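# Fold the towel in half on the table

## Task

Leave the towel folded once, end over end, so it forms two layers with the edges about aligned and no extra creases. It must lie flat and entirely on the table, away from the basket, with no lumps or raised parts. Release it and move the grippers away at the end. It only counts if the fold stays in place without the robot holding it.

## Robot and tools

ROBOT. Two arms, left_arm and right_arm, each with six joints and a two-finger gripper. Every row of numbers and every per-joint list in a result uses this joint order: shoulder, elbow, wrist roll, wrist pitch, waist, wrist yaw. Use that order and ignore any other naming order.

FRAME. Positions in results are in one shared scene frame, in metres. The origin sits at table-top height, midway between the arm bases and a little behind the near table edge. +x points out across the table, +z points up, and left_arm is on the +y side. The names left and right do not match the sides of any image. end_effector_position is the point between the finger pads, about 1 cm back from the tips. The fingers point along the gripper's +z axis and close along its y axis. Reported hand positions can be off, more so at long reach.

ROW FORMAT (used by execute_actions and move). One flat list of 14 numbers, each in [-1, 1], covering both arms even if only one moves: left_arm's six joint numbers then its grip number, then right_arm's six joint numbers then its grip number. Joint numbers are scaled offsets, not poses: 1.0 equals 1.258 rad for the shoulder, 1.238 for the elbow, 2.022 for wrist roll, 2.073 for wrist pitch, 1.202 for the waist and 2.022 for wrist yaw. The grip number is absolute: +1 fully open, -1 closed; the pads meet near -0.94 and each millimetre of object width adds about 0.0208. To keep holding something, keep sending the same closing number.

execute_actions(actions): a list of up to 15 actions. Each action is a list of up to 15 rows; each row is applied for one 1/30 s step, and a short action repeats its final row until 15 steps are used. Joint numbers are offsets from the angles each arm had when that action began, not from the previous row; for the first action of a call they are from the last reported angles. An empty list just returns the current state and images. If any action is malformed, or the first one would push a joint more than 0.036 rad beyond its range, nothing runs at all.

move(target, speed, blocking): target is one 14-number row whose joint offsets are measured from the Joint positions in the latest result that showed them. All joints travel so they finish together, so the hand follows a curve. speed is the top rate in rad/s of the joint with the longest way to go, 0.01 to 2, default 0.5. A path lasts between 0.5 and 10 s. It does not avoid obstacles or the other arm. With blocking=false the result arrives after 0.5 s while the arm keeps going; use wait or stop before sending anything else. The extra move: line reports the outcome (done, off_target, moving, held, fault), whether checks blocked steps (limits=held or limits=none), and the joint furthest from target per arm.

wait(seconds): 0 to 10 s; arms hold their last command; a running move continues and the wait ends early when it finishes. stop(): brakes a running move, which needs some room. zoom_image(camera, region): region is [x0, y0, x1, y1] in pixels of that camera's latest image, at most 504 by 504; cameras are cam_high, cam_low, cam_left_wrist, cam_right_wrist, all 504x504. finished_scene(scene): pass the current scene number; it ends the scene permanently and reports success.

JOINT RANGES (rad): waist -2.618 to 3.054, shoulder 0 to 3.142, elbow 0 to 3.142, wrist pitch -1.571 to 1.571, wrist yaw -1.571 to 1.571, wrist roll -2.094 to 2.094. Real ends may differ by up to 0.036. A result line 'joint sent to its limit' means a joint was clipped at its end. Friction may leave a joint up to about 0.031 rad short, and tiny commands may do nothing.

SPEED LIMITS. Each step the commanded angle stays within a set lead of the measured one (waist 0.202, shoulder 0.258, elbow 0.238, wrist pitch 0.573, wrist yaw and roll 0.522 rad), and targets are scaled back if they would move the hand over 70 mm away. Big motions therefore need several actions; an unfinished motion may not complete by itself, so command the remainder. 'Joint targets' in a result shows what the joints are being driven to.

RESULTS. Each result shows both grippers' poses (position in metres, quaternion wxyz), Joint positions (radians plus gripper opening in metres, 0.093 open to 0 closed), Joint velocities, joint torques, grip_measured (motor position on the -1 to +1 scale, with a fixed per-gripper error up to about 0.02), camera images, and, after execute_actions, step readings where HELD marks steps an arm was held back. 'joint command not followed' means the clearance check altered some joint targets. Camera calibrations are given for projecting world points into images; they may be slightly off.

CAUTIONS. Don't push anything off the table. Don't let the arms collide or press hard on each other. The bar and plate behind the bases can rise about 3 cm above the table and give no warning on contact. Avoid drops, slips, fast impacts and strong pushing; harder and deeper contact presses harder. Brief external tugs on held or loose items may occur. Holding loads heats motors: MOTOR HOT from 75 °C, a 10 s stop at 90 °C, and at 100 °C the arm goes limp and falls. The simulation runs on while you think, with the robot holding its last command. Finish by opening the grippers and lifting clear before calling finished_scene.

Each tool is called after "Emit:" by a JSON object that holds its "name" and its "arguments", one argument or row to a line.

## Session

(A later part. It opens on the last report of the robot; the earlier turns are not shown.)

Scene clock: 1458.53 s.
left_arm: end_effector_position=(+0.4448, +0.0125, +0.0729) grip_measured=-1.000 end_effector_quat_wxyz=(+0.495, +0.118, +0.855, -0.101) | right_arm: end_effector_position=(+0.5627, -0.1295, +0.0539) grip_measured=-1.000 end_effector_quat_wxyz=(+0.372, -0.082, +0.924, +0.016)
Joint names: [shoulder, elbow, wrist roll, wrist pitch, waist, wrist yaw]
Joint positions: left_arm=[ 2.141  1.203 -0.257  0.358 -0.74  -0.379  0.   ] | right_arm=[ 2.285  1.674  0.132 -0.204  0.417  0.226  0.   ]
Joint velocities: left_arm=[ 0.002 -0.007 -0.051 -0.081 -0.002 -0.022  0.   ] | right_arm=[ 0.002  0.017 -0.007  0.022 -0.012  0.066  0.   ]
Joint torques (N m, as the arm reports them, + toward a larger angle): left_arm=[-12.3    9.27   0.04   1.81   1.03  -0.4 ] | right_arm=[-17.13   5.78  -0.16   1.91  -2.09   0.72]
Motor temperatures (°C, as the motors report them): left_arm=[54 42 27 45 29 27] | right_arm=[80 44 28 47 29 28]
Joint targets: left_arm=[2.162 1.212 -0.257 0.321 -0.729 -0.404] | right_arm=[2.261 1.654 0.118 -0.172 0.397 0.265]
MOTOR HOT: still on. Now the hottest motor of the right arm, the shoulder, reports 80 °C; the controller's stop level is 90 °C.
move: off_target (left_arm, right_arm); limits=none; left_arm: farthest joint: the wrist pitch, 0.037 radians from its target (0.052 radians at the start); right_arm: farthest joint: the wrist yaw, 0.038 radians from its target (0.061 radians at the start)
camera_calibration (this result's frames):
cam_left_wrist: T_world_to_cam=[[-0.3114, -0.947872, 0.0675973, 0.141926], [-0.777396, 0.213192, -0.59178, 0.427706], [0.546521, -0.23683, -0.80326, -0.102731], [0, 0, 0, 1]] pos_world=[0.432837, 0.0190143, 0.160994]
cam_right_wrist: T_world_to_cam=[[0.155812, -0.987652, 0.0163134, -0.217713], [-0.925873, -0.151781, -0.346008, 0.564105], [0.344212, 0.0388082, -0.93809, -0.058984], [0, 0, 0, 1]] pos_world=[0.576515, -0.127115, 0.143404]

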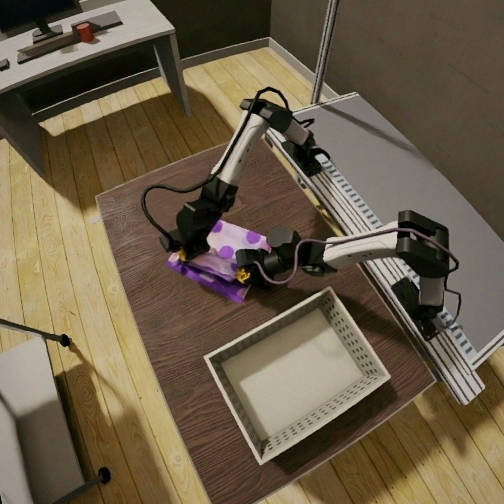

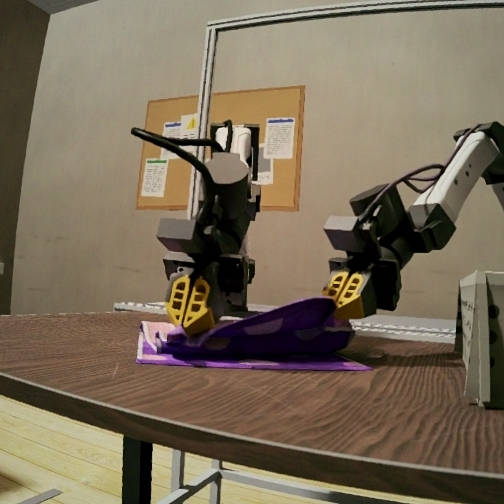

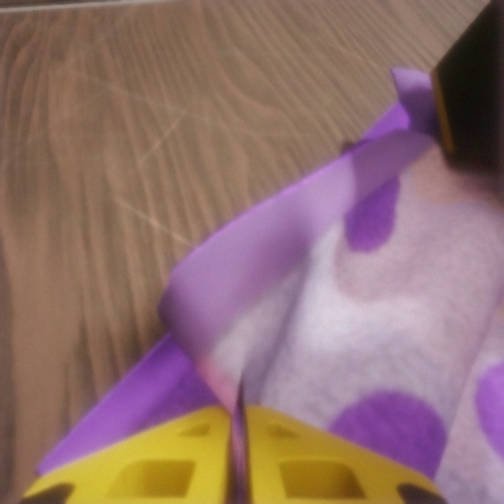

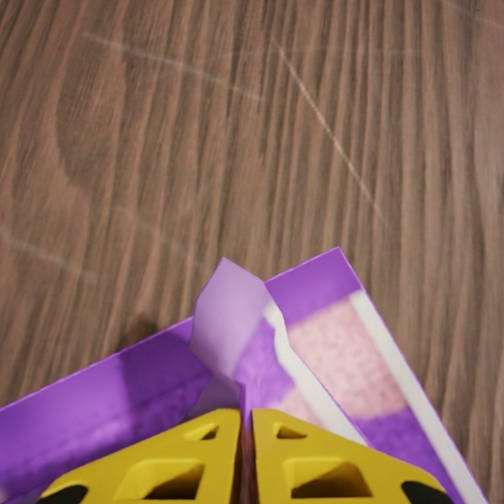

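Emit:
{"name": "execute_actions", "arguments": {
  "actions": [
    [[0.02,0,0,0,0,0,-1,0.01,0,0,0,0,0,-1],[0.03,0,0,0,0,0,-1,0.02,0,0,0,0,0,-1],[0.04,0,0,0,0,0,-1,0.03,0,0,0,0,0,-1]],
    [[0,0,0,0,0,0,-1,0,0,0,0,0,0,-0.9],[0,0,0,0,0,0,-1,0,0,0,0,0,0,-0.8],[0,0,0,0,0,0,-1,0,0,0,0,0,0,-0.7],[0,0,0,0,0,0,-1,0,0,0,0,0,0,-0.6],[0,0,0,0,0,0,-1,0,0,0,0,0,0,-0.5],[0,0,0,0,0,0,-1,0,0,0,0,0,0,-0.35],[0,0,0,0,0,0,-1,0,0,0,0,0,0,-0.2],[0,0,0,0,0,0,-1,0,0,0,0,0,0,0]],
    [[0,0,0,0,0,0,-1,-0.04,0,0,0,0,0,0],[0,0,0,0,0,0,-1,-0.08,0,0,0,0,0,0],[0,0,0,0,0,0,-1,-0.12,0,0,0,0,0,0],[0,0,0,0,0,0,-1,-0.16,0,0,0,0,0,0]]
  ]
}}

Emit:
{"name": "move", "arguments": {
  "target": [0,0,0,0,0,0,-1,-0.8,-0.45,0,0,-0.4,0,0],
  "speed": 0.6
}}

Emit:
{"name": "zoom_image", "arguments": {
  "camera": "cam_high",
  "region": [140,190,300,330]
}}

Scene clock: 1485.23 s.
left_arm: end_effector_position=(+0.4444, +0.0113, +0.0577) grip_measured=-1.000 end_effector_quat_wxyz=(+0.488, +0.122, +0.858, -0.099) | right_arm: end_effector_position=(+0.5662, -0.1295, +0.1550) grip_measured=-0.003 end_effector_quat_wxyz=(+0.447, -0.071, +0.890, +0.049)
Joint names: [shoulder, elbow, wrist roll, wrist pitch, waist, wrist yaw]
Joint positions: left_arm=[ 2.176  1.203 -0.257  0.375 -0.74  -0.374  0.   ] | right_arm=[ 2.105  1.669  0.131 -0.2    0.417  0.208  0.045]
Joint velocities: left_arm=[ 0.007 -0.002  0.051 -0.007 -0.007 -0.037  0.   ] | right_arm=[ 0.046  0.002 -0.007 -0.066  0.002  0.007  0.   ]
Joint torques (N m, as the arm reports them, + toward a larger angle): left_arm=[-14.31   8.22   0.03   2.13   0.25  -0.17] | right_arm=[-13.49   8.2   -0.04   1.76  -0.22   0.21]
Motor temperatures (°C, as the motors report them): left_arm=[53 43 27 45 29 27] | right_arm=[82 43 28 47 29 28]
Joint targets: left_arm=[2.176 1.203 -0.257 0.375 -0.740 -0.374] | right_arm=[2.116 1.674 0.131 -0.204 0.417 0.208]
MOTOR HOT: still on. Now the hottest motor of the right arm, the shoulder, reports 82 °C; the controller's stop level is 90 °C.
Step readings (joint positions; steps 1 to 15: 1st action; 16 to 30: 2nd action; 31 to 45: 3rd action):
0: left_arm=[2.141 1.203 -0.257 0.358 -0.740 -0.379] | right_arm=[2.285 1.674 0.131 -0.204 0.417 0.226]
1: left_arm=[2.141 1.203 -0.257 0.359 -0.740 -0.378] | right_arm=[2.285 1.674 0.131 -0.204 0.417 0.223]
2: left_arm=[2.143 1.203 -0.257 0.362 -0.740 -0.377] | right_arm=[2.286 1.674 0.131 -0.204 0.417 0.219]
4: left_arm=[2.151 1.203 -0.257 0.371 -0.740 -0.376] | right_arm=[2.293 1.674 0.131 -0.204 0.417 0.215]
8: left_arm=[2.172 1.203 -0.257 0.372 -0.740 -0.375] | right_arm=[2.313 1.674 0.131 -0.204 0.417 0.212]
15: left_arm=[2.176 1.203 -0.257 0.373 -0.740 -0.374] | right_arm=[2.317 1.674 0.131 -0.204 0.417 0.210]
16: left_arm=[2.176 1.203 -0.257 0.374 -0.740 -0.374] | right_arm=[2.317 1.674 0.131 -0.204 0.417 0.209]
17: left_arm=[2.176 1.203 -0.257 0.375 -0.740 -0.374] | right_arm=[2.317 1.674 0.131 -0.204 0.417 0.207]
19: left_arm=[2.176 1.203 -0.257 0.375 -0.740 -0.374] | right_arm=[2.317 1.674 0.131 -0.204 0.417 0.208]
23: left_arm=[2.176 1.203 -0.257 0.375 -0.740 -0.374] | right_arm=[2.317 1.674 0.131 -0.204 0.417 0.208]
30: left_arm=[2.176 1.203 -0.257 0.375 -0.740 -0.374] | right_arm=[2.317 1.674 0.131 -0.204 0.417 0.208]
31: left_arm=[2.176 1.203 -0.257 0.375 -0.740 -0.374] | right_arm=[2.315 1.674 0.131 -0.204 0.417 0.208]
32: left_arm=[2.176 1.203 -0.257 0.375 -0.740 -0.374] | right_arm=[2.307 1.674 0.131 -0.209 0.417 0.208]
34: left_arm=[2.176 1.203 -0.257 0.375 -0.740 -0.374] | right_arm=[2.271 1.669 0.131 -0.223 0.417 0.208]
38: left_arm=[2.176 1.203 -0.257 0.375 -0.740 -0.374] | right_arm=[2.154 1.669 0.131 -0.223 0.417 0.208]
45: Joint positions above
camera_calibration (this result's frames):
cam_left_wrist: T_world_to_cam=[[-0.315173, -0.946962, 0.0626814, 0.143602], [-0.784821, 0.222934, -0.578236, 0.420996], [0.533594, -0.231438, -0.813458, -0.108696], [0, 0, 0, 1]] pos_world=[0.433665, 0.0169751, 0.146014]
cam_right_wrist: T_world_to_cam=[[0.163866, -0.985654, -0.0404261, -0.215343], [-0.857685, -0.122106, -0.499466, 0.59135], [0.487364, 0.116518, -0.86539, -0.0475621], [0, 0, 0, 1]] pos_world=[0.565659, -0.134504, 0.245494]

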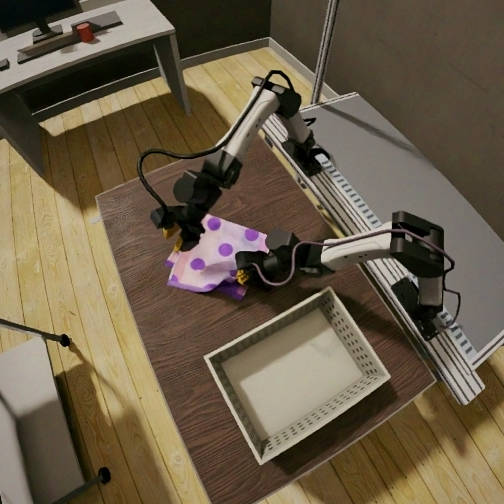

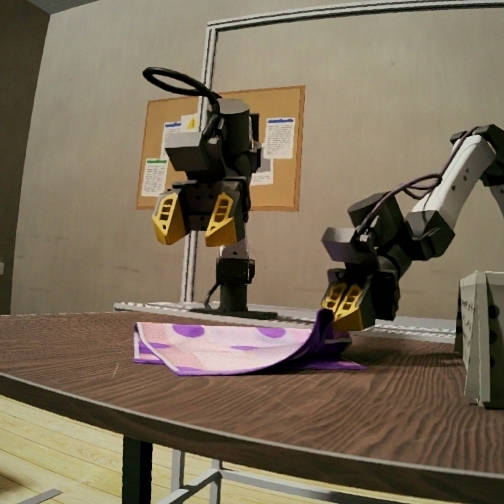

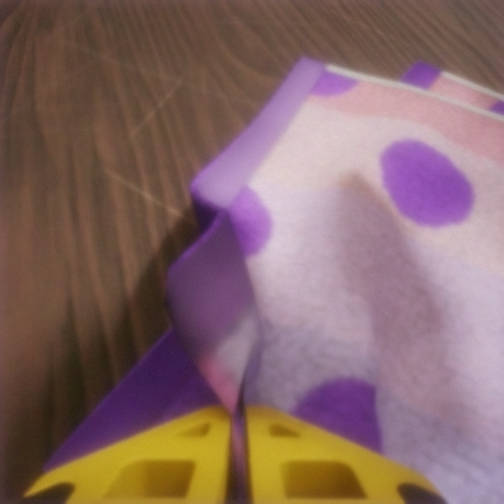

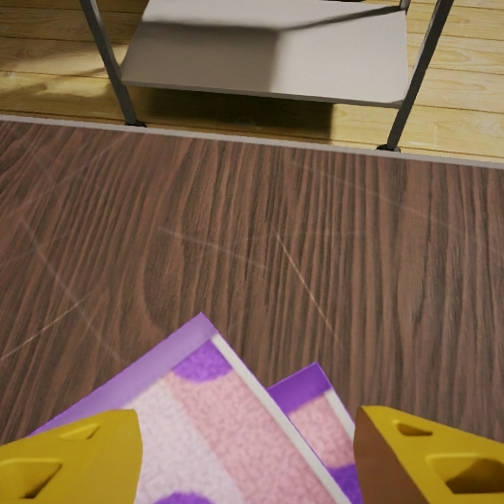

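Scene clock: 1487.33 s.
left_arm: end_effector_position=(+0.4444, +0.0113, +0.0577) grip_measured=-1.000 end_effector_quat_wxyz=(+0.488, +0.122, +0.858, -0.099) | right_arm: end_effector_position=(+0.3930, -0.4018, +0.3721) grip_measured=-0.003 end_effector_quat_wxyz=(+0.627, +0.149, +0.763, -0.044)
Joint names: [shoulder, elbow, wrist roll, wrist pitch, waist, wrist yaw]
Joint positions: left_arm=[ 2.176  1.203 -0.257  0.375 -0.74  -0.374  0.   ] | right_arm=[ 1.114  1.136  0.131 -0.206 -0.055  0.209  0.045]
Joint velocities: left_arm=[ 0.027 -0.007  0.007 -0.037  0.007 -0.007  0.   ] | right_arm=[-0.027 -0.002  0.022 -0.007 -0.007 -0.066  0.001]
Joint torques (N m, as the arm reports them, + toward a larger angle): left_arm=[-14.32   8.22   0.05   2.13   0.2   -0.17] | right_arm=[-5.6   5.95 -0.05  2.09 -1.02  0.12]
Motor temperatures (°C, as the motors report them): left_arm=[54 43 27 46 29 27] | right_arm=[82 43 28 47 29 28]
Joint targets: left_arm=[2.176 1.203 -0.257 0.375 -0.740 -0.374] | right_arm=[1.099 1.111 0.131 -0.200 -0.063 0.208]
MOTOR HOT: still on. Now the hottest motor of the right arm, the shoulder, reports 82 °C; the controller's stop level is 90 °C.
move: off_target (right_arm); limits=none; left_arm: farthest joint: the waist, 0.000 radians from its target (0.000 radians at the start); right_arm: farthest joint: the elbow, 0.024 radians from its target (0.557 radians at the start)
camera_calibration (this result's frames):
cam_left_wrist: T_world_to_cam=[[-0.315173, -0.946962, 0.0626814, 0.143602], [-0.784821, 0.222934, -0.578236, 0.420996], [0.533594, -0.231438, -0.813458, -0.108696], [0, 0, 0, 1]] pos_world=[0.433665, 0.0169751, 0.146014]
cam_right_wrist: T_world_to_cam=[[-0.280872, -0.94993, -0.136907, -0.221604], [-0.527828, 0.272029, -0.80461, 0.660229], [0.801566, -0.153729, -0.577805, -0.0826745], [0, 0, 0, 1]] pos_world=[0.352514, -0.40282, 0.453118]

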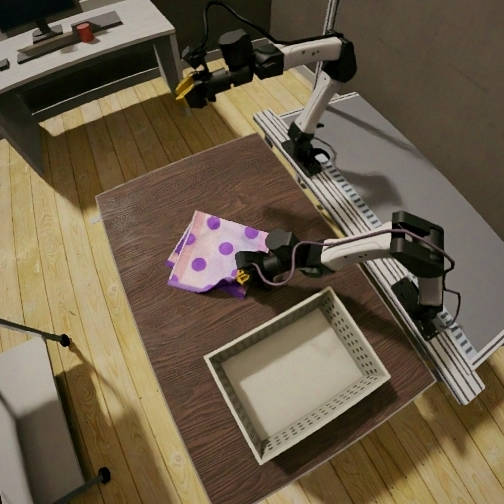

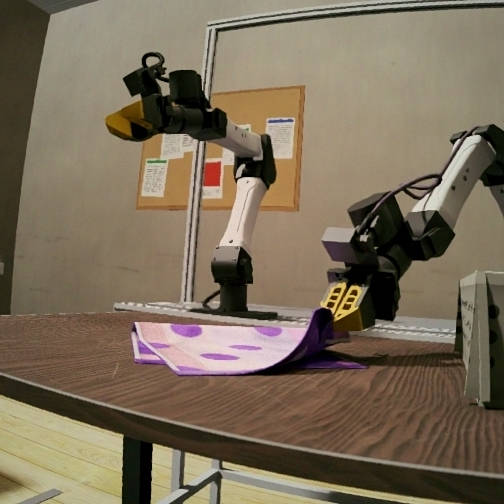

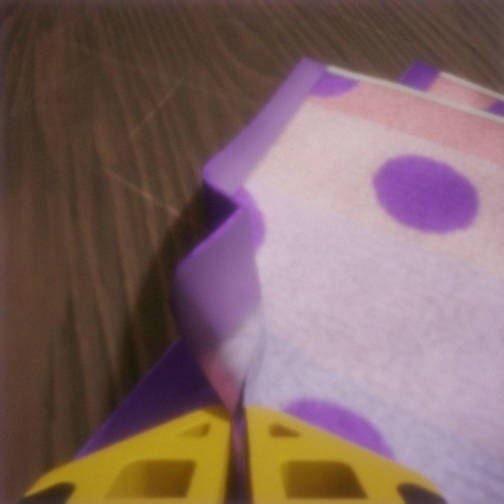

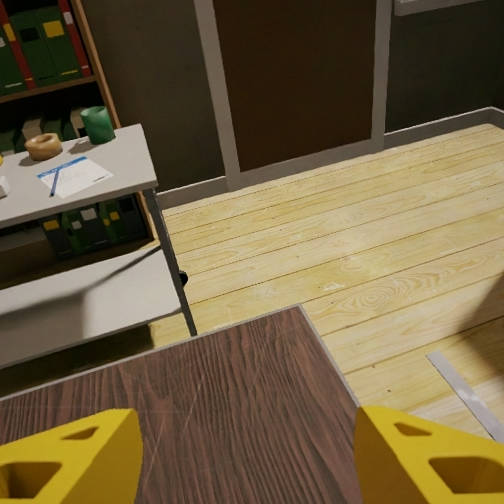

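Region (140, 190, 300, 330) of cam_high's 504x504 image, scaled by 3.150, with more detail than that image has; it fills the top 441 rows of this view, and the rest is white.

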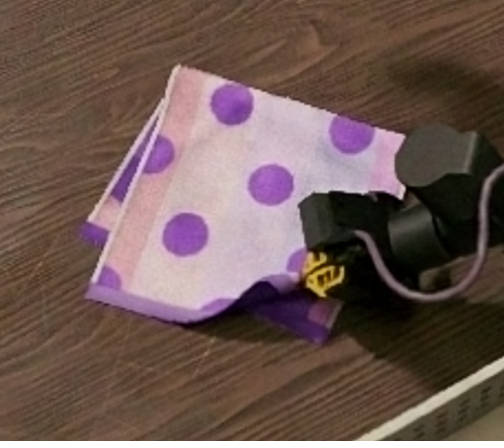

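Emit:
{"name": "execute_actions", "arguments": {
  "actions": [
    [[0,0,0,0,0,0,-0.9,0,0,0,0,0,0,0],[0,0,0,0,0,0,-0.8,0,0,0,0,0,0,0],[0,0,0,0,0,0,-0.7,0,0,0,0,0,0,0],[0,0,0,0,0,0,-0.6,0,0,0,0,0,0,0],[0,0,0,0,0,0,-0.5,0,0,0,0,0,0,0],[0,0,0,0,0,0,-0.35,0,0,0,0,0,0,0],[0,0,0,0,0,0,-0.2,0,0,0,0,0,0,0],[0,0,0,0,0,0,0,0,0,0,0,0,0,0]],
    [[-0.05,0,0,0,0,0,0,0,0,0,0,0,0,0],[-0.1,0,0,0,0,0,0,0,0,0,0,0,0,0],[-0.15,0,0,0,0,0,0,0,0,0,0,0,0,0],[-0.2,0,0,0,0,0,0,0,0,0,0,0,0,0]]
  ]
}}

Emit:
{"name": "move", "arguments": {
  "target": [-0.6,-0.15,0,0,0.1,0,0,0,0,0,0,0,0,0],
  "speed": 0.6
}}

Emit:
{"name": "zoom_image", "arguments": {
  "camera": "cam_high",
  "region": [140,190,300,330]
}}

Scene clock: 1506.93 s.
left_arm: end_effector_position=(+0.4469, +0.0143, +0.2184) grip_measured=-0.003 end_effector_quat_wxyz=(+0.595, +0.075, +0.781, -0.176) | right_arm: end_effector_position=(+0.3930, -0.4018, +0.3721) grip_measured=-0.003 end_effector_quat_wxyz=(+0.627, +0.149, +0.763, -0.044)
Joint names: [shoulder, elbow, wrist roll, wrist pitch, waist, wrist yaw]
Joint positions: left_arm=[ 1.895  1.214 -0.257  0.404 -0.74  -0.373  0.045] | right_arm=[ 1.114  1.136  0.131 -0.206 -0.055  0.209  0.045]
Joint velocities: left_arm=[ 0.12   0.002 -0.022 -0.037 -0.012 -0.051  0.001] | right_arm=[-0.012 -0.002  0.022  0.007  0.002 -0.066 -0.001]
Joint torques (N m, as the arm reports them, + toward a larger angle): left_arm=[-10.72   8.54   0.06   2.16   0.08  -0.1 ] | right_arm=[-4.3   7.84 -0.05  2.02 -0.18  0.14]
Motor temperatures (°C, as the motors report them): left_arm=[55 42 27 47 29 27] | right_arm=[70 42 28 48 29 27]
Joint targets: left_arm=[1.924 1.203 -0.257 0.375 -0.740 -0.374] | right_arm=[1.114 1.136 0.131 -0.206 -0.055 0.209]
MOTOR HOT: cleared. Now the hottest motor of the right arm, the shoulder, reports 70 °C.
Step readings (joint positions; steps 1 to 15: 1st action; 16 to 30: 2nd action):
0: left_arm=[2.176 1.203 -0.257 0.375 -0.740 -0.374] | right_arm=[1.114 1.136 0.131 -0.206 -0.055 0.209]
1: left_arm=[2.176 1.203 -0.257 0.375 -0.740 -0.374] | right_arm=[1.114 1.136 0.131 -0.206 -0.055 0.209]
2: left_arm=[2.176 1.203 -0.257 0.375 -0.740 -0.374] | right_arm=[1.114 1.136 0.131 -0.206 -0.055 0.209]
4: left_arm=[2.176 1.203 -0.257 0.375 -0.740 -0.374] | right_arm=[1.114 1.136 0.131 -0.206 -0.055 0.209]
8: left_arm=[2.176 1.203 -0.257 0.375 -0.740 -0.374] | right_arm=[1.114 1.136 0.131 -0.206 -0.055 0.209]
15: left_arm=[2.176 1.203 -0.257 0.375 -0.740 -0.374] | right_arm=[1.114 1.136 0.131 -0.206 -0.055 0.209]
16: left_arm=[2.171 1.203 -0.257 0.372 -0.740 -0.374] | right_arm=[1.114 1.136 0.131 -0.206 -0.055 0.209]
17: left_arm=[2.156 1.202 -0.257 0.361 -0.740 -0.373] | right_arm=[1.114 1.136 0.131 -0.206 -0.055 0.209]
19: left_arm=[2.096 1.195 -0.257 0.339 -0.740 -0.373] | right_arm=[1.114 1.136 0.131 -0.206 -0.055 0.209]
23: left_arm=[1.939 1.198 -0.257 0.359 -0.740 -0.373] | right_arm=[1.114 1.136 0.131 -0.206 -0.055 0.209]
30: Joint positions above
camera_calibration (this result's frames):
cam_left_wrist: T_world_to_cam=[[-0.338056, -0.920824, 0.194428, 0.118254], [-0.627863, 0.0667691, -0.775455, 0.490415], [0.701076, -0.384221, -0.600722, -0.097722], [0, 0, 0, 1]] pos_world=[0.4164, 0.0385997, 0.298599]
cam_right_wrist: T_world_to_cam=[[-0.280872, -0.94993, -0.136907, -0.221604], [-0.527828, 0.272029, -0.80461, 0.660229], [0.801566, -0.153729, -0.577805, -0.0826745], [0, 0, 0, 1]] pos_world=[0.352514, -0.40282, 0.453118]

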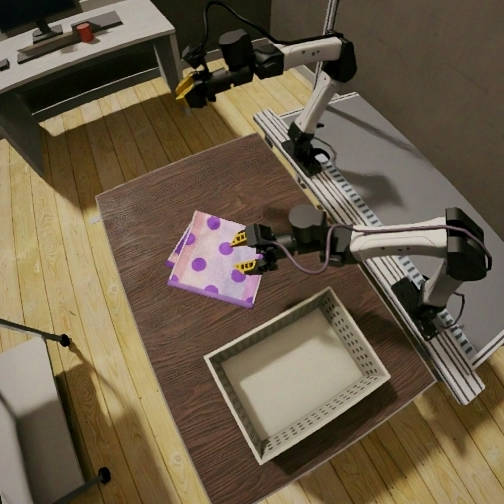

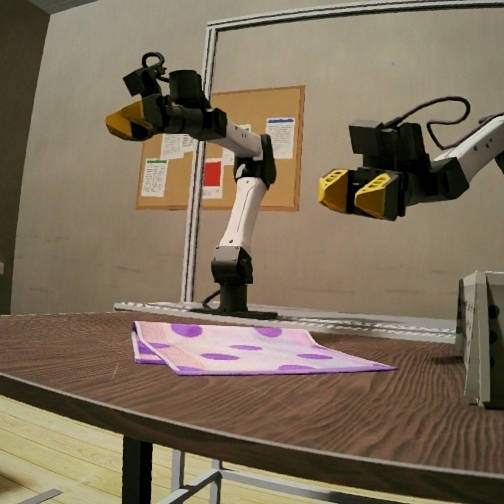

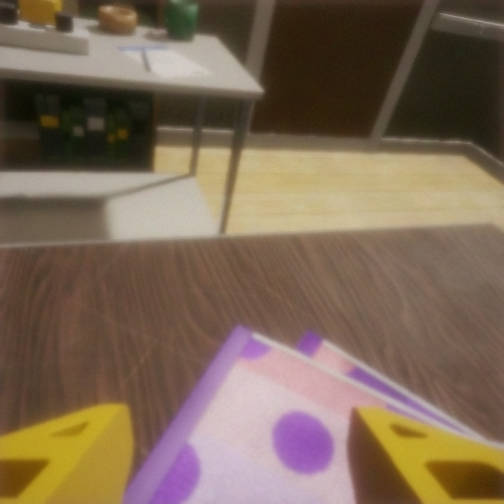

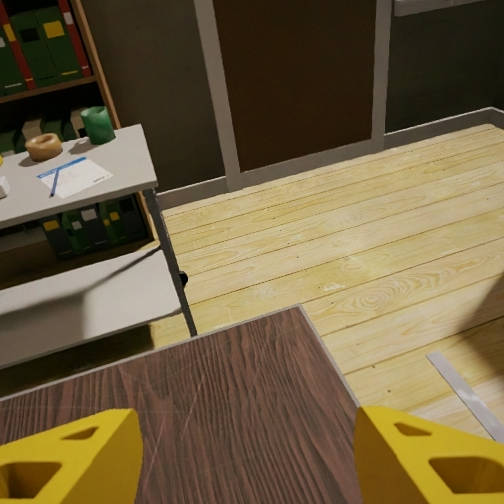

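Scene clock: 1508.80 s.
left_arm: end_effector_position=(+0.3376, +0.1854, +0.4831) grip_measured=-0.003 end_effector_quat_wxyz=(+0.768, -0.053, +0.580, -0.266) | right_arm: end_effector_position=(+0.3930, -0.4018, +0.3721) grip_measured=-0.003 end_effector_quat_wxyz=(+0.627, +0.149, +0.763, -0.044)
Joint names: [shoulder, elbow, wrist roll, wrist pitch, waist, wrist yaw]
Joint positions: left_arm=[ 1.136  1.048 -0.257  0.418 -0.627 -0.373  0.045] | right_arm=[ 1.114  1.136  0.131 -0.206 -0.055  0.209  0.045]
Joint velocities: left_arm=[-0.007  0.007 -0.051  0.037  0.017 -0.007 -0.001] | right_arm=[ 0.002 -0.002 -0.051  0.007 -0.002  0.066  0.001]
Joint torques (N m, as the arm reports them, + toward a larger angle): left_arm=[-3.91  7.89  0.08  1.89  0.77  0.07] | right_arm=[-4.29  7.83 -0.05  2.01 -0.19  0.13]
Motor temperatures (°C, as the motors report them): left_arm=[55 42 27 47 29 27] | right_arm=[69 42 28 48 29 27]
Joint targets: left_arm=[1.141 1.028 -0.257 0.404 -0.619 -0.373] | right_arm=[1.114 1.136 0.131 -0.206 -0.055 0.209]
move: done; limits=none; left_arm: farthest joint: the elbow, 0.019 radians from its target (0.186 radians at the start); right_arm: farthest joint: the waist, 0.000 radians from its target (0.000 radians at the start)
camera_calibration (this result's frames):
cam_left_wrist: T_world_to_cam=[[-0.361726, -0.847056, 0.389423, 0.0875077], [-0.209914, -0.332981, -0.919271, 0.618162], [0.908345, -0.41427, -0.0573614, -0.123197], [0, 0, 0, 1]] pos_world=[0.273321, 0.228923, 0.527114]
cam_right_wrist: T_world_to_cam=[[-0.280872, -0.94993, -0.136907, -0.221604], [-0.527828, 0.272029, -0.80461, 0.660229], [0.801566, -0.153729, -0.577805, -0.0826745], [0, 0, 0, 1]] pos_world=[0.352514, -0.40282, 0.453118]

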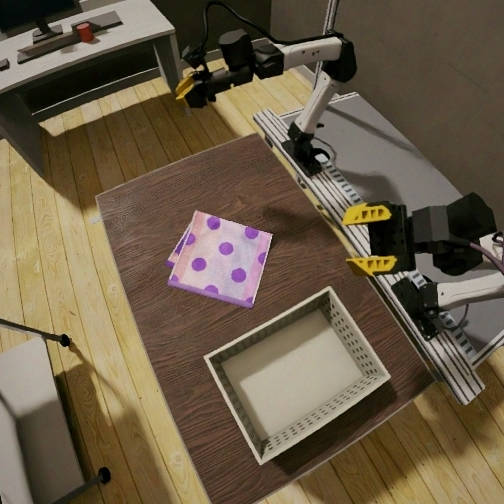

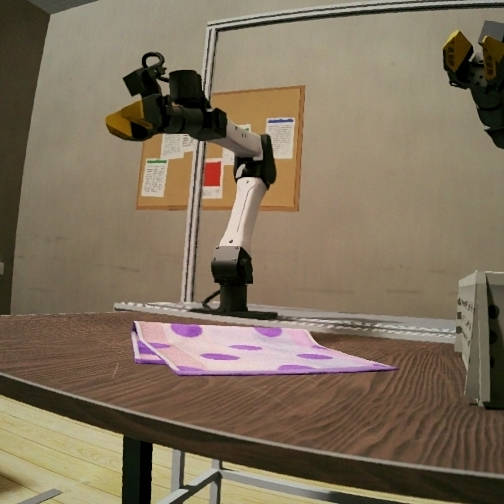

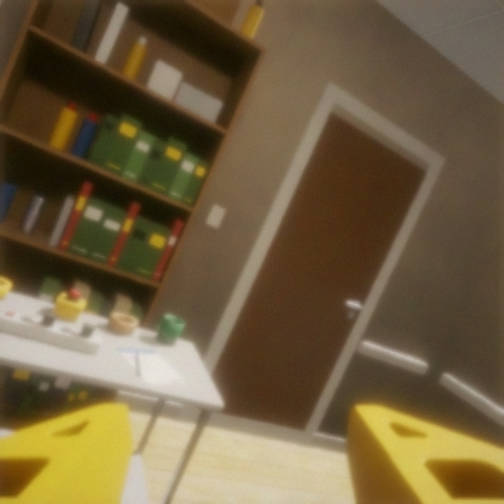

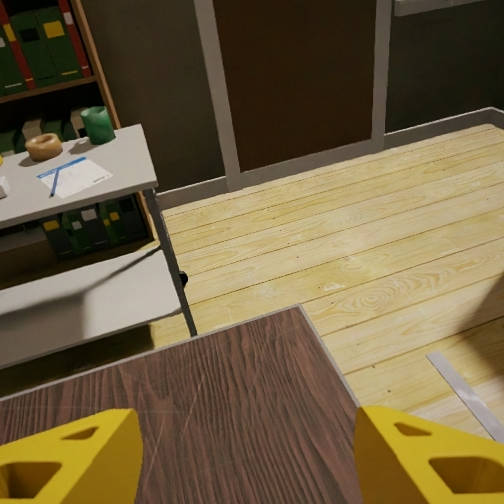

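Region (140, 190, 300, 330) of cam_high's 504x504 image, scaled by 3.150, with more detail than that image has; it fills the top 441 rows of this view, and the rest is white.

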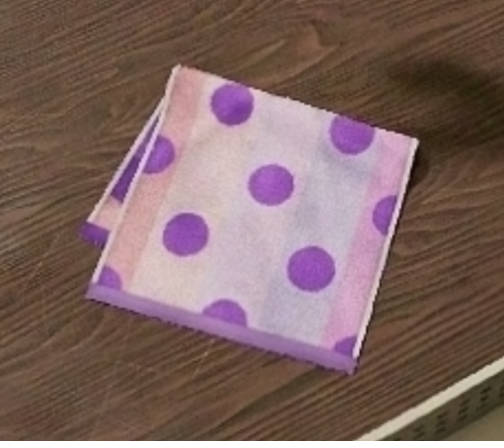

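Emit:
{"name": "move", "arguments": {
  "target": [0.80,0.15,-0.095,-0.057,-0.045,-0.01,-0.1,0,0,0,0,0,0,0],
  "speed": 0.6
}}

Scene clock: 1567.87 s.
left_arm: end_effector_position=(+0.4659, +0.0481, +0.0685) grip_measured=-0.098 end_effector_quat_wxyz=(+0.475, +0.010, +0.872, -0.115) | right_arm: end_effector_position=(+0.3930, -0.4018, +0.3721) grip_measured=-0.003 end_effector_quat_wxyz=(+0.627, +0.149, +0.763, -0.044)
Joint names: [shoulder, elbow, wrist roll, wrist pitch, waist, wrist yaw]
Joint positions: left_arm=[ 2.137  1.219 -0.442  0.297 -0.668 -0.387  0.041] | right_arm=[ 1.114  1.136  0.131 -0.206 -0.055  0.209  0.045]
Joint velocities: left_arm=[-0.012 -0.012 -0.007 -0.037 -0.007  0.007 -0.   ] | right_arm=[ 0.007 -0.012  0.037  0.066 -0.002 -0.037  0.   ]
Joint torques (N m, as the arm reports them, + toward a larger angle): left_arm=[-13.68   9.82   0.     2.11  -0.85  -0.22] | right_arm=[-4.29  7.84 -0.04  2.01 -0.19  0.13]
Motor temperatures (°C, as the motors report them): left_arm=[43 42 27 46 29 27] | right_arm=[54 44 28 48 29 27]
Joint targets: left_arm=[2.142 1.233 -0.450 0.300 -0.681 -0.393] | right_arm=[1.114 1.136 0.131 -0.206 -0.055 0.209]
move: done; limits=none; left_arm: farthest joint: the elbow, 0.015 radians from its target (0.186 radians at the start); right_arm: farthest joint: the waist, 0.000 radians from its target (0.000 radians at the start)
camera_calibration (this result's frames):
cam_left_wrist: T_world_to_cam=[[-0.136117, -0.969634, 0.20318, 0.0926275], [-0.839947, 0.00420246, -0.542652, 0.469732], [0.52532, -0.244525, -0.815013, -0.0983051], [0, 0, 0, 1]] pos_world=[0.4588, 0.0638027, 0.155961]
cam_right_wrist: T_world_to_cam=[[-0.280872, -0.94993, -0.136907, -0.221604], [-0.527828, 0.272029, -0.80461, 0.660229], [0.801566, -0.153729, -0.577805, -0.0826745], [0, 0, 0, 1]] pos_world=[0.352514, -0.40282, 0.453118]

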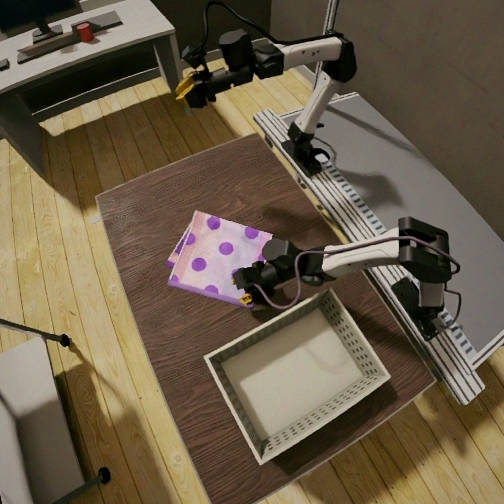

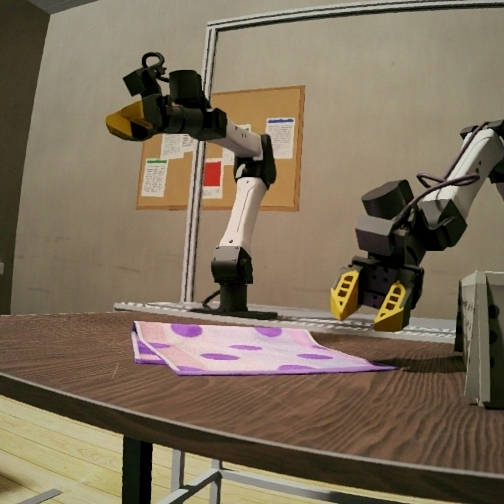

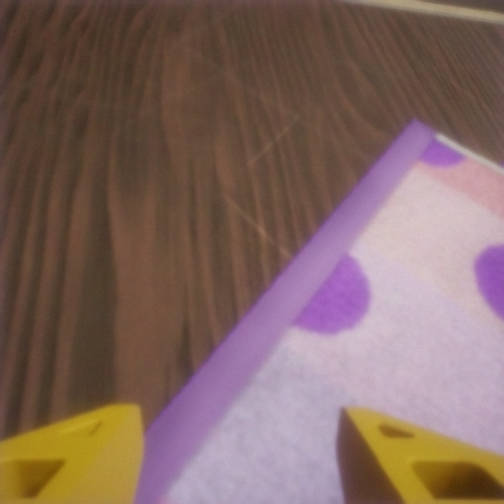

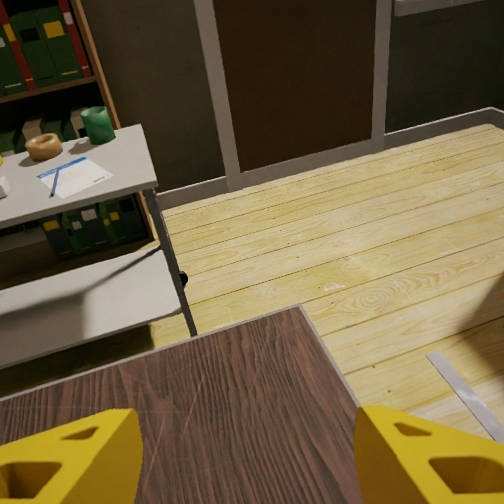

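Emit:
{"name": "move", "arguments": {
  "target": [0.045,0.012,0.07,0,-0.02,0,-0.1,0,0,0,0,0,0,0],
  "speed": 0.2
}}

Scene clock: 1583.23 s.
left_arm: end_effector_position=(+0.4603, +0.0437, +0.0490) grip_measured=-0.098 end_effector_quat_wxyz=(+0.468, +0.078, +0.877, -0.076) | right_arm: end_effector_position=(+0.3930, -0.4018, +0.3721) grip_measured=-0.003 end_effector_quat_wxyz=(+0.627, +0.149, +0.763, -0.044)
Joint names: [shoulder, elbow, wrist roll, wrist pitch, waist, wrist yaw]
Joint positions: left_arm=[ 2.175  1.219 -0.309  0.297 -0.68  -0.388  0.041] | right_arm=[ 1.114  1.136  0.131 -0.206 -0.055  0.209  0.045]
Joint velocities: left_arm=[ 0.022 -0.002 -0.022  0.022 -0.002 -0.007  0.   ] | right_arm=[-0.007 -0.002 -0.051 -0.007  0.017 -0.007 -0.   ]
Joint torques (N m, as the arm reports them, + toward a larger angle): left_arm=[-12.51   9.68   0.1    2.07  -0.78  -0.19] | right_arm=[-4.29  7.83 -0.05  2.01 -0.19  0.13]
Motor temperatures (°C, as the motors report them): left_arm=[47 43 27 47 29 27] | right_arm=[53 45 28 49 29 27]
Joint targets: left_arm=[2.194 1.234 -0.300 0.297 -0.692 -0.387] | right_arm=[1.114 1.136 0.131 -0.206 -0.055 0.209]
move: done; limits=none; left_arm: farthest joint: the shoulder, 0.019 radians from its target (0.056 radians at the start); right_arm: farthest joint: the waist, 0.000 radians from its target (0.000 radians at the start)
camera_calibration (this result's frames):
cam_left_wrist: T_world_to_cam=[[-0.217911, -0.973214, 0.0732819, 0.135799], [-0.833643, 0.146563, -0.532501, 0.444877], [0.507497, -0.177129, -0.843251, -0.105641], [0, 0, 0, 1]] pos_world=[0.454074, 0.0482463, 0.137864]
cam_right_wrist: T_world_to_cam=[[-0.280872, -0.94993, -0.136907, -0.221604], [-0.527828, 0.272029, -0.80461, 0.660229], [0.801566, -0.153729, -0.577805, -0.0826745], [0, 0, 0, 1]] pos_world=[0.352514, -0.40282, 0.453118]

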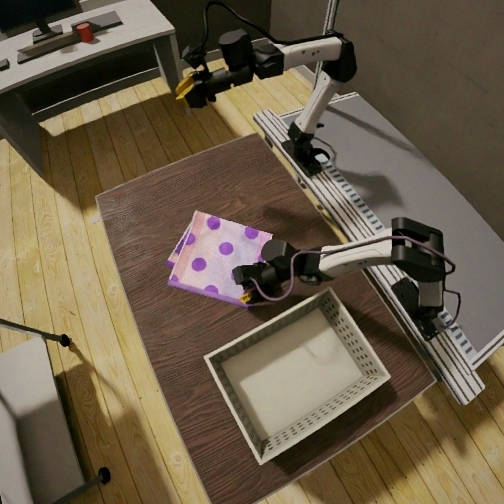

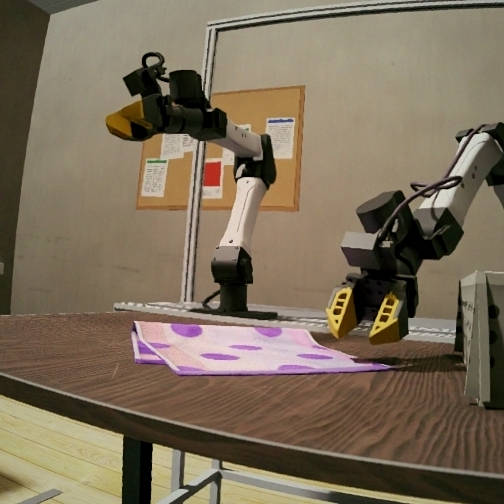

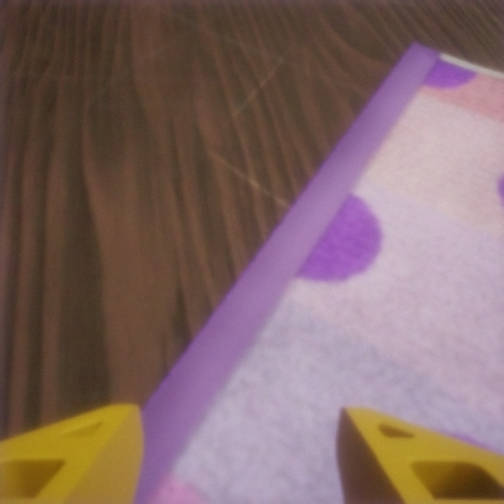

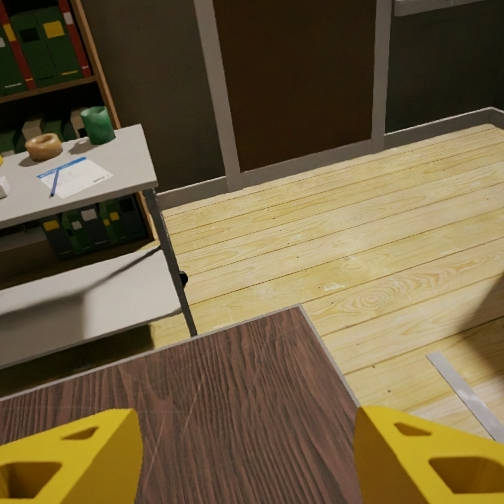

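Emit:
{"name": "execute_actions", "arguments": {
  "actions": [
    [[0.015,0.01,0,0,0,0,-0.1,0,0,0,0,0,0,0],[0.03,0.01,0,0,0,0,-0.1,0,0,0,0,0,0,0],[0.045,0.01,0,0,0,0,-0.1,0,0,0,0,0,0,0],[0.06,0.01,0,0,0,0,-0.1,0,0,0,0,0,0,0]],
    [[0.035,0,0,0,0,0,-0.2,0,0,0,0,0,0,0],[0.035,0,0,0,0,0,-0.3,0,0,0,0,0,0,0],[0.035,0,0,0,0,0,-0.4,0,0,0,0,0,0,0],[0.035,0,0,0,0,0,-0.5,0,0,0,0,0,0,0],[0.035,0,0,0,0,0,-0.6,0,0,0,0,0,0,0],[0.035,0,0,0,0,0,-0.7,0,0,0,0,0,0,0],[0.035,0,0,0,0,0,-0.8,0,0,0,0,0,0,0],[0.035,0,0,0,0,0,-0.9,0,0,0,0,0,0,0],[0.035,0,0,0,0,0,-1,0,0,0,0,0,0,0]],
    [[-0.02,0,0,0,0,0,-1,0,0,0,0,0,0,0],[-0.04,0,0,0,0,0,-1,0,0,0,0,0,0,0],[-0.06,0,0,0,0,0,-1,0,0,0,0,0,0,0]]
  ]
}}

Scene clock: 1603.10 s.
left_arm: end_effector_position=(+0.4665, +0.0403, +0.0661) grip_measured=-1.000 end_effector_quat_wxyz=(+0.490, +0.069, +0.864, -0.089) | right_arm: end_effector_position=(+0.3930, -0.4018, +0.3721) grip_measured=-0.003 end_effector_quat_wxyz=(+0.627, +0.149, +0.763, -0.044)
Joint names: [shoulder, elbow, wrist roll, wrist pitch, waist, wrist yaw]
Joint positions: left_arm=[ 2.16   1.223 -0.308  0.337 -0.68  -0.393  0.   ] | right_arm=[ 1.114  1.136  0.131 -0.206 -0.055  0.209  0.045]
Joint velocities: left_arm=[ 0.002 -0.007  0.007  0.007  0.007 -0.037  0.   ] | right_arm=[ 0.022  0.022  0.051 -0.066  0.002 -0.037 -0.001]
Joint torques (N m, as the arm reports them, + toward a larger angle): left_arm=[-13.25   8.35   0.05   2.09   0.18  -0.2 ] | right_arm=[-4.3   7.84 -0.05  2.02 -0.19  0.13]
Motor temperatures (°C, as the motors report them): left_arm=[50 43 27 47 29 27] | right_arm=[52 45 28 49 29 27]
Joint targets: left_arm=[2.170 1.223 -0.308 0.332 -0.680 -0.393] | right_arm=[1.114 1.136 0.131 -0.206 -0.055 0.209]
Step readings (joint positions; steps 1 to 15: 1st action; 16 to 30: 2nd action; 31 to 45: 3rd action):
0: left_arm=[2.175 1.219 -0.308 0.297 -0.680 -0.388] | right_arm=[1.114 1.136 0.131 -0.206 -0.055 0.209]
1: left_arm=[2.175 1.219 -0.308 0.297 -0.680 -0.388] | right_arm=[1.114 1.136 0.131 -0.206 -0.055 0.209]
2: left_arm=[2.176 1.219 -0.308 0.298 -0.680 -0.388] | right_arm=[1.114 1.136 0.131 -0.206 -0.055 0.209]
4: left_arm=[2.188 1.221 -0.308 0.302 -0.680 -0.388] | right_arm=[1.114 1.136 0.131 -0.206 -0.055 0.209]
8: left_arm=[2.230 1.223 -0.308 0.302 -0.680 -0.388] | right_arm=[1.114 1.136 0.131 -0.206 -0.055 0.209]
15: left_arm=[2.237 1.223 -0.308 0.309 -0.680 -0.389] | right_arm=[1.114 1.136 0.131 -0.206 -0.055 0.209]
16: left_arm=[2.238 1.223 -0.308 0.311 -0.680 -0.389] | right_arm=[1.114 1.136 0.131 -0.206 -0.055 0.209]
17: left_arm=[2.241 1.223 -0.308 0.316 -0.680 -0.389] | right_arm=[1.114 1.136 0.131 -0.206 -0.055 0.209]
19: left_arm=[2.244 1.223 -0.308 0.326 -0.680 -0.389] | right_arm=[1.114 1.136 0.131 -0.206 -0.055 0.209]
23: left_arm=[2.245 1.223 -0.308 0.332 -0.680 -0.393] | right_arm=[1.114 1.136 0.131 -0.206 -0.055 0.209]
30: left_arm=[2.245 1.223 -0.308 0.332 -0.680 -0.393] | right_arm=[1.114 1.136 0.131 -0.206 -0.055 0.209]
31: left_arm=[2.243 1.223 -0.308 0.333 -0.680 -0.393] | right_arm=[1.114 1.136 0.131 -0.206 -0.055 0.209]
32: left_arm=[2.237 1.223 -0.308 0.330 -0.680 -0.393] | right_arm=[1.114 1.136 0.131 -0.206 -0.055 0.209]
34: left_arm=[2.214 1.223 -0.308 0.321 -0.680 -0.393] | right_arm=[1.114 1.136 0.131 -0.206 -0.055 0.209]
38: left_arm=[2.166 1.223 -0.308 0.333 -0.680 -0.393] | right_arm=[1.114 1.136 0.131 -0.206 -0.055 0.209]
45: Joint positions above
camera_calibration (this result's frames):
cam_left_wrist: T_world_to_cam=[[-0.215948, -0.971557, 0.0971814, 0.129988], [-0.808459, 0.122107, -0.575747, 0.451717], [0.547504, -0.202899, -0.811832, -0.114662], [0, 0, 0, 1]] pos_world=[0.456043, 0.047868, 0.154356]
cam_right_wrist: T_world_to_cam=[[-0.280872, -0.94993, -0.136907, -0.221604], [-0.527828, 0.272029, -0.80461, 0.660229], [0.801566, -0.153729, -0.577805, -0.0826745], [0, 0, 0, 1]] pos_world=[0.352514, -0.40282, 0.453118]

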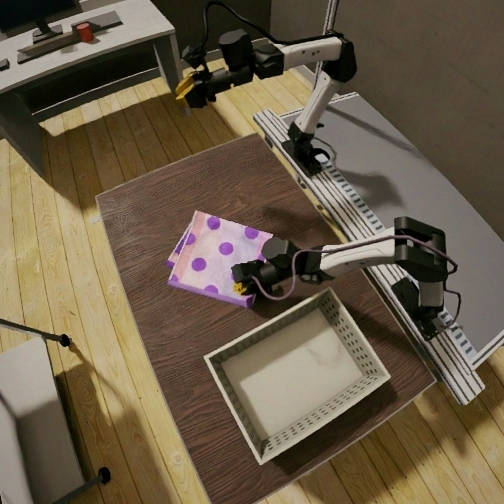

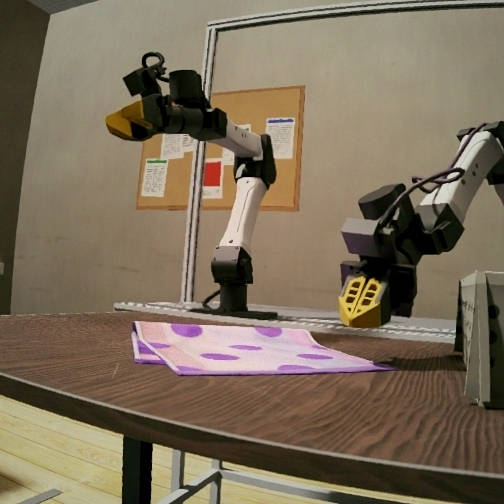

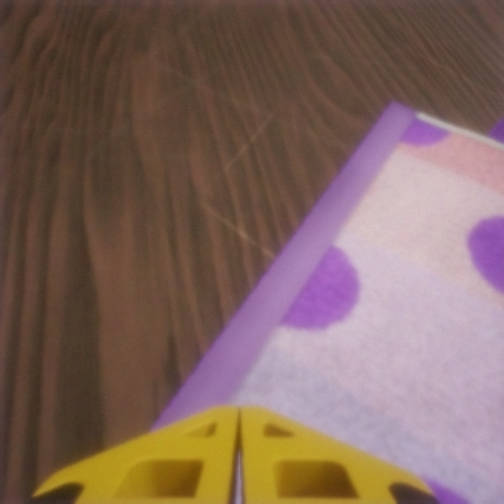

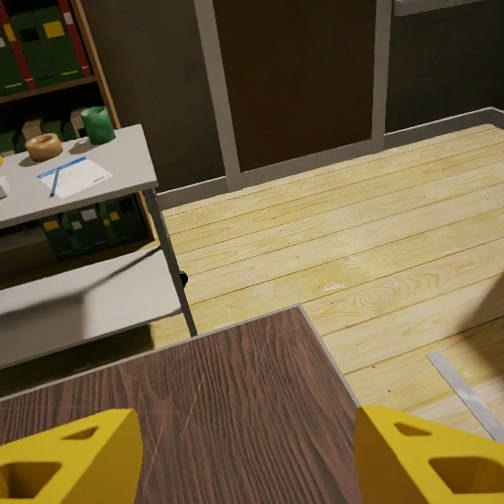

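Emit:
{"name": "execute_actions", "arguments": {
  "actions": [
    [[0,0,0,-0.012,0,0,0.12,0,0,0,0,0,0,0]],
    [[0.02,0,0,0,0,0,0.12,0,0,0,0,0,0,0],[0.04,0,0,0,0,0,0.12,0,0,0,0,0,0,0],[0.06,0,0,0,0,0,0.12,0,0,0,0,0,0,0],[0.08,0,0,0,0,0,0.12,0,0,0,0,0,0,0]],
    [[0.05,-0.02,0,0,0,0,0.0,0,0,0,0,0,0,0],[0.05,-0.02,0,0,0,0,-0.12,0,0,0,0,0,0,0],[0.05,-0.02,0,0,0,0,-0.24,0,0,0,0,0,0,0],[0.05,-0.02,0,0,0,0,-0.36,0,0,0,0,0,0,0],[0.05,-0.02,0,0,0,0,-0.48,0,0,0,0,0,0,0],[0.05,-0.02,0,0,0,0,-0.6,0,0,0,0,0,0,0],[0.05,-0.02,0,0,0,0,-0.7,0,0,0,0,0,0,0],[0.05,-0.02,0,0,0,0,-0.8,0,0,0,0,0,0,0],[0.05,-0.02,0,0,0,0,-0.9,0,0,0,0,0,0,0],[0.05,-0.02,0,0,0,0,-1,0,0,0,0,0,0,0]],
    [[-0.02,0,0,0,0,0,-1,0,0,0,0,0,0,0],[-0.04,0,0,0,0,0,-1,0,0,0,0,0,0,0],[-0.06,0,0,0,0,0,-1,0,0,0,0,0,0,0]]
  ]
}}

Scene clock: 1619.50 s.
left_arm: end_effector_position=(+0.4725, +0.0377, +0.0681) grip_measured=-1.000 end_effector_quat_wxyz=(+0.509, +0.060, +0.854, -0.095) | right_arm: end_effector_position=(+0.3930, -0.4018, +0.3721) grip_measured=-0.003 end_effector_quat_wxyz=(+0.627, +0.149, +0.763, -0.044)
Joint names: [shoulder, elbow, wrist roll, wrist pitch, waist, wrist yaw]
Joint positions: left_arm=[ 2.182  1.223 -0.308  0.406 -0.68  -0.405  0.   ] | right_arm=[ 1.114  1.136  0.131 -0.206 -0.055  0.209  0.045]
Joint velocities: left_arm=[-0.022  0.002 -0.051  0.037  0.007 -0.022  0.   ] | right_arm=[-0.002 -0.007 -0.037 -0.051 -0.002  0.022  0.   ]
Joint torques (N m, as the arm reports them, + toward a larger angle): left_arm=[-13.67   8.44   0.06   2.1    0.13  -0.16] | right_arm=[-4.3   7.84 -0.05  2.01 -0.19  0.13]
Motor temperatures (°C, as the motors report them): left_arm=[51 43 27 47 29 27] | right_arm=[51 45 28 49 29 27]
Joint targets: left_arm=[2.191 1.223 -0.308 0.400 -0.680 -0.405] | right_arm=[1.114 1.136 0.131 -0.206 -0.055 0.209]
Step readings (joint positions; steps 1 to 15: 1st action; 16 to 30: 2nd action; 31 to 45: 3rd action; 46 to 60: 4th action):
0: left_arm=[2.160 1.223 -0.308 0.337 -0.680 -0.393] | right_arm=[1.114 1.136 0.131 -0.206 -0.055 0.209]
1: left_arm=[2.160 1.223 -0.308 0.336 -0.680 -0.393] | right_arm=[1.114 1.136 0.131 -0.206 -0.055 0.209]
2: left_arm=[2.160 1.223 -0.308 0.334 -0.680 -0.393] | right_arm=[1.114 1.136 0.131 -0.206 -0.055 0.209]
4: left_arm=[2.160 1.223 -0.308 0.330 -0.680 -0.393] | right_arm=[1.114 1.136 0.131 -0.206 -0.055 0.209]
8: left_arm=[2.160 1.223 -0.308 0.326 -0.680 -0.393] | right_arm=[1.114 1.136 0.131 -0.206 -0.055 0.209]
15: left_arm=[2.160 1.223 -0.308 0.324 -0.680 -0.393] | right_arm=[1.114 1.136 0.131 -0.206 -0.055 0.209]
16: left_arm=[2.160 1.223 -0.308 0.324 -0.680 -0.393] | right_arm=[1.114 1.136 0.131 -0.206 -0.055 0.209]
17: left_arm=[2.163 1.223 -0.308 0.325 -0.680 -0.393] | right_arm=[1.114 1.136 0.131 -0.206 -0.055 0.209]
19: left_arm=[2.181 1.223 -0.308 0.336 -0.680 -0.393] | right_arm=[1.114 1.136 0.131 -0.206 -0.055 0.209]
23: left_arm=[2.242 1.223 -0.308 0.331 -0.680 -0.393] | right_arm=[1.114 1.136 0.131 -0.206 -0.055 0.209]
30: left_arm=[2.248 1.223 -0.308 0.341 -0.680 -0.396] | right_arm=[1.114 1.136 0.131 -0.206 -0.055 0.209]
31: left_arm=[2.252 1.223 -0.308 0.344 -0.680 -0.396] | right_arm=[1.114 1.136 0.131 -0.206 -0.055 0.209]
32: left_arm=[2.257 1.223 -0.308 0.355 -0.680 -0.397] | right_arm=[1.114 1.136 0.131 -0.206 -0.055 0.209]
34: left_arm=[2.263 1.223 -0.308 0.374 -0.680 -0.398] | right_arm=[1.114 1.136 0.131 -0.206 -0.055 0.209]
38: left_arm=[2.267 1.223 -0.308 0.390 -0.680 -0.397] | right_arm=[1.114 1.136 0.131 -0.206 -0.055 0.209]
45: left_arm=[2.267 1.223 -0.308 0.400 -0.680 -0.405] | right_arm=[1.114 1.136 0.131 -0.206 -0.055 0.209]
46: left_arm=[2.262 1.223 -0.308 0.403 -0.680 -0.405] | right_arm=[1.114 1.136 0.131 -0.206 -0.055 0.209]
47: left_arm=[2.256 1.223 -0.308 0.403 -0.680 -0.406] | right_arm=[1.114 1.136 0.131 -0.206 -0.055 0.209]
49: left_arm=[2.230 1.223 -0.308 0.398 -0.680 -0.405] | right_arm=[1.114 1.136 0.131 -0.206 -0.055 0.209]
53: left_arm=[2.186 1.223 -0.308 0.406 -0.680 -0.405] | right_arm=[1.114 1.136 0.131 -0.206 -0.055 0.209]
60: Joint positions above
camera_calibration (this result's frames):
cam_left_wrist: T_world_to_cam=[[-0.209009, -0.971328, 0.113305, 0.124173], [-0.786433, 0.098086, -0.609838, 0.450875], [0.581239, -0.216569, -0.784385, -0.134157], [0, 0, 0, 1]] pos_world=[0.458513, 0.047334, 0.15566]
cam_right_wrist: T_world_to_cam=[[-0.280872, -0.94993, -0.136907, -0.221604], [-0.527828, 0.272029, -0.80461, 0.660229], [0.801566, -0.153729, -0.577805, -0.0826745], [0, 0, 0, 1]] pos_world=[0.352514, -0.40282, 0.453118]

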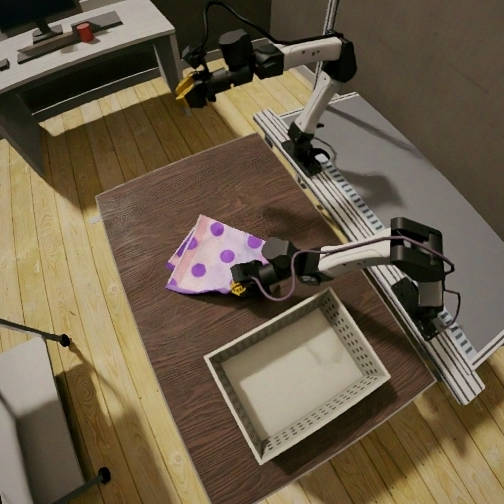

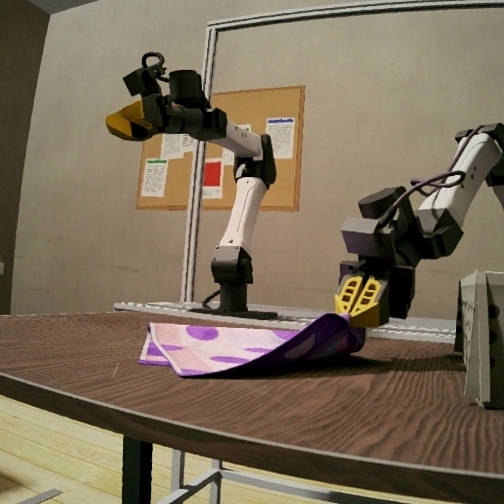

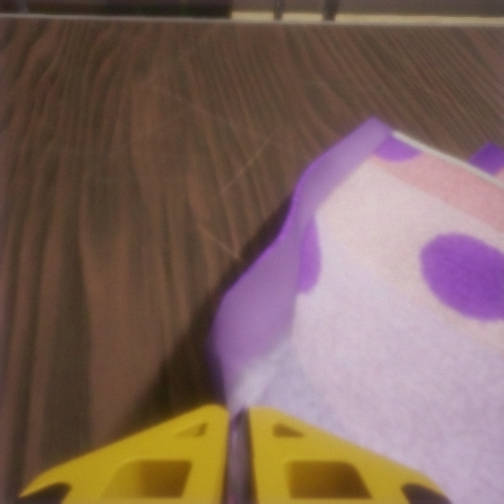

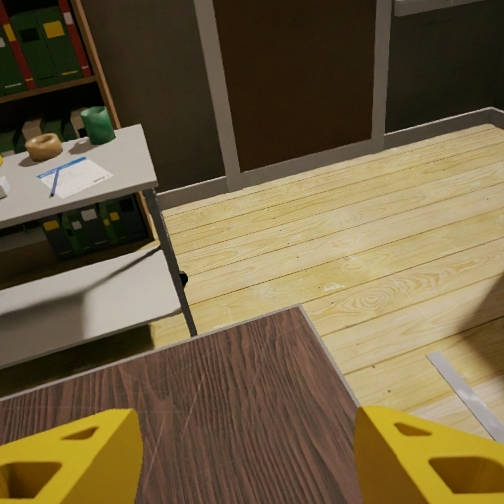

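Emit:
{"name": "zoom_image", "arguments": {
  "camera": "cam_high",
  "region": [140,190,300,330]
}}

Region (140, 190, 300, 330) of cam_high's 504x504 image, scaled by 3.150, with more detail than that image has; it fills the top 441 rows of this view, and the rest is white.

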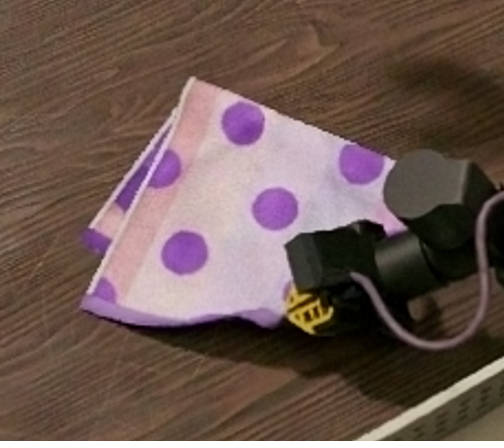

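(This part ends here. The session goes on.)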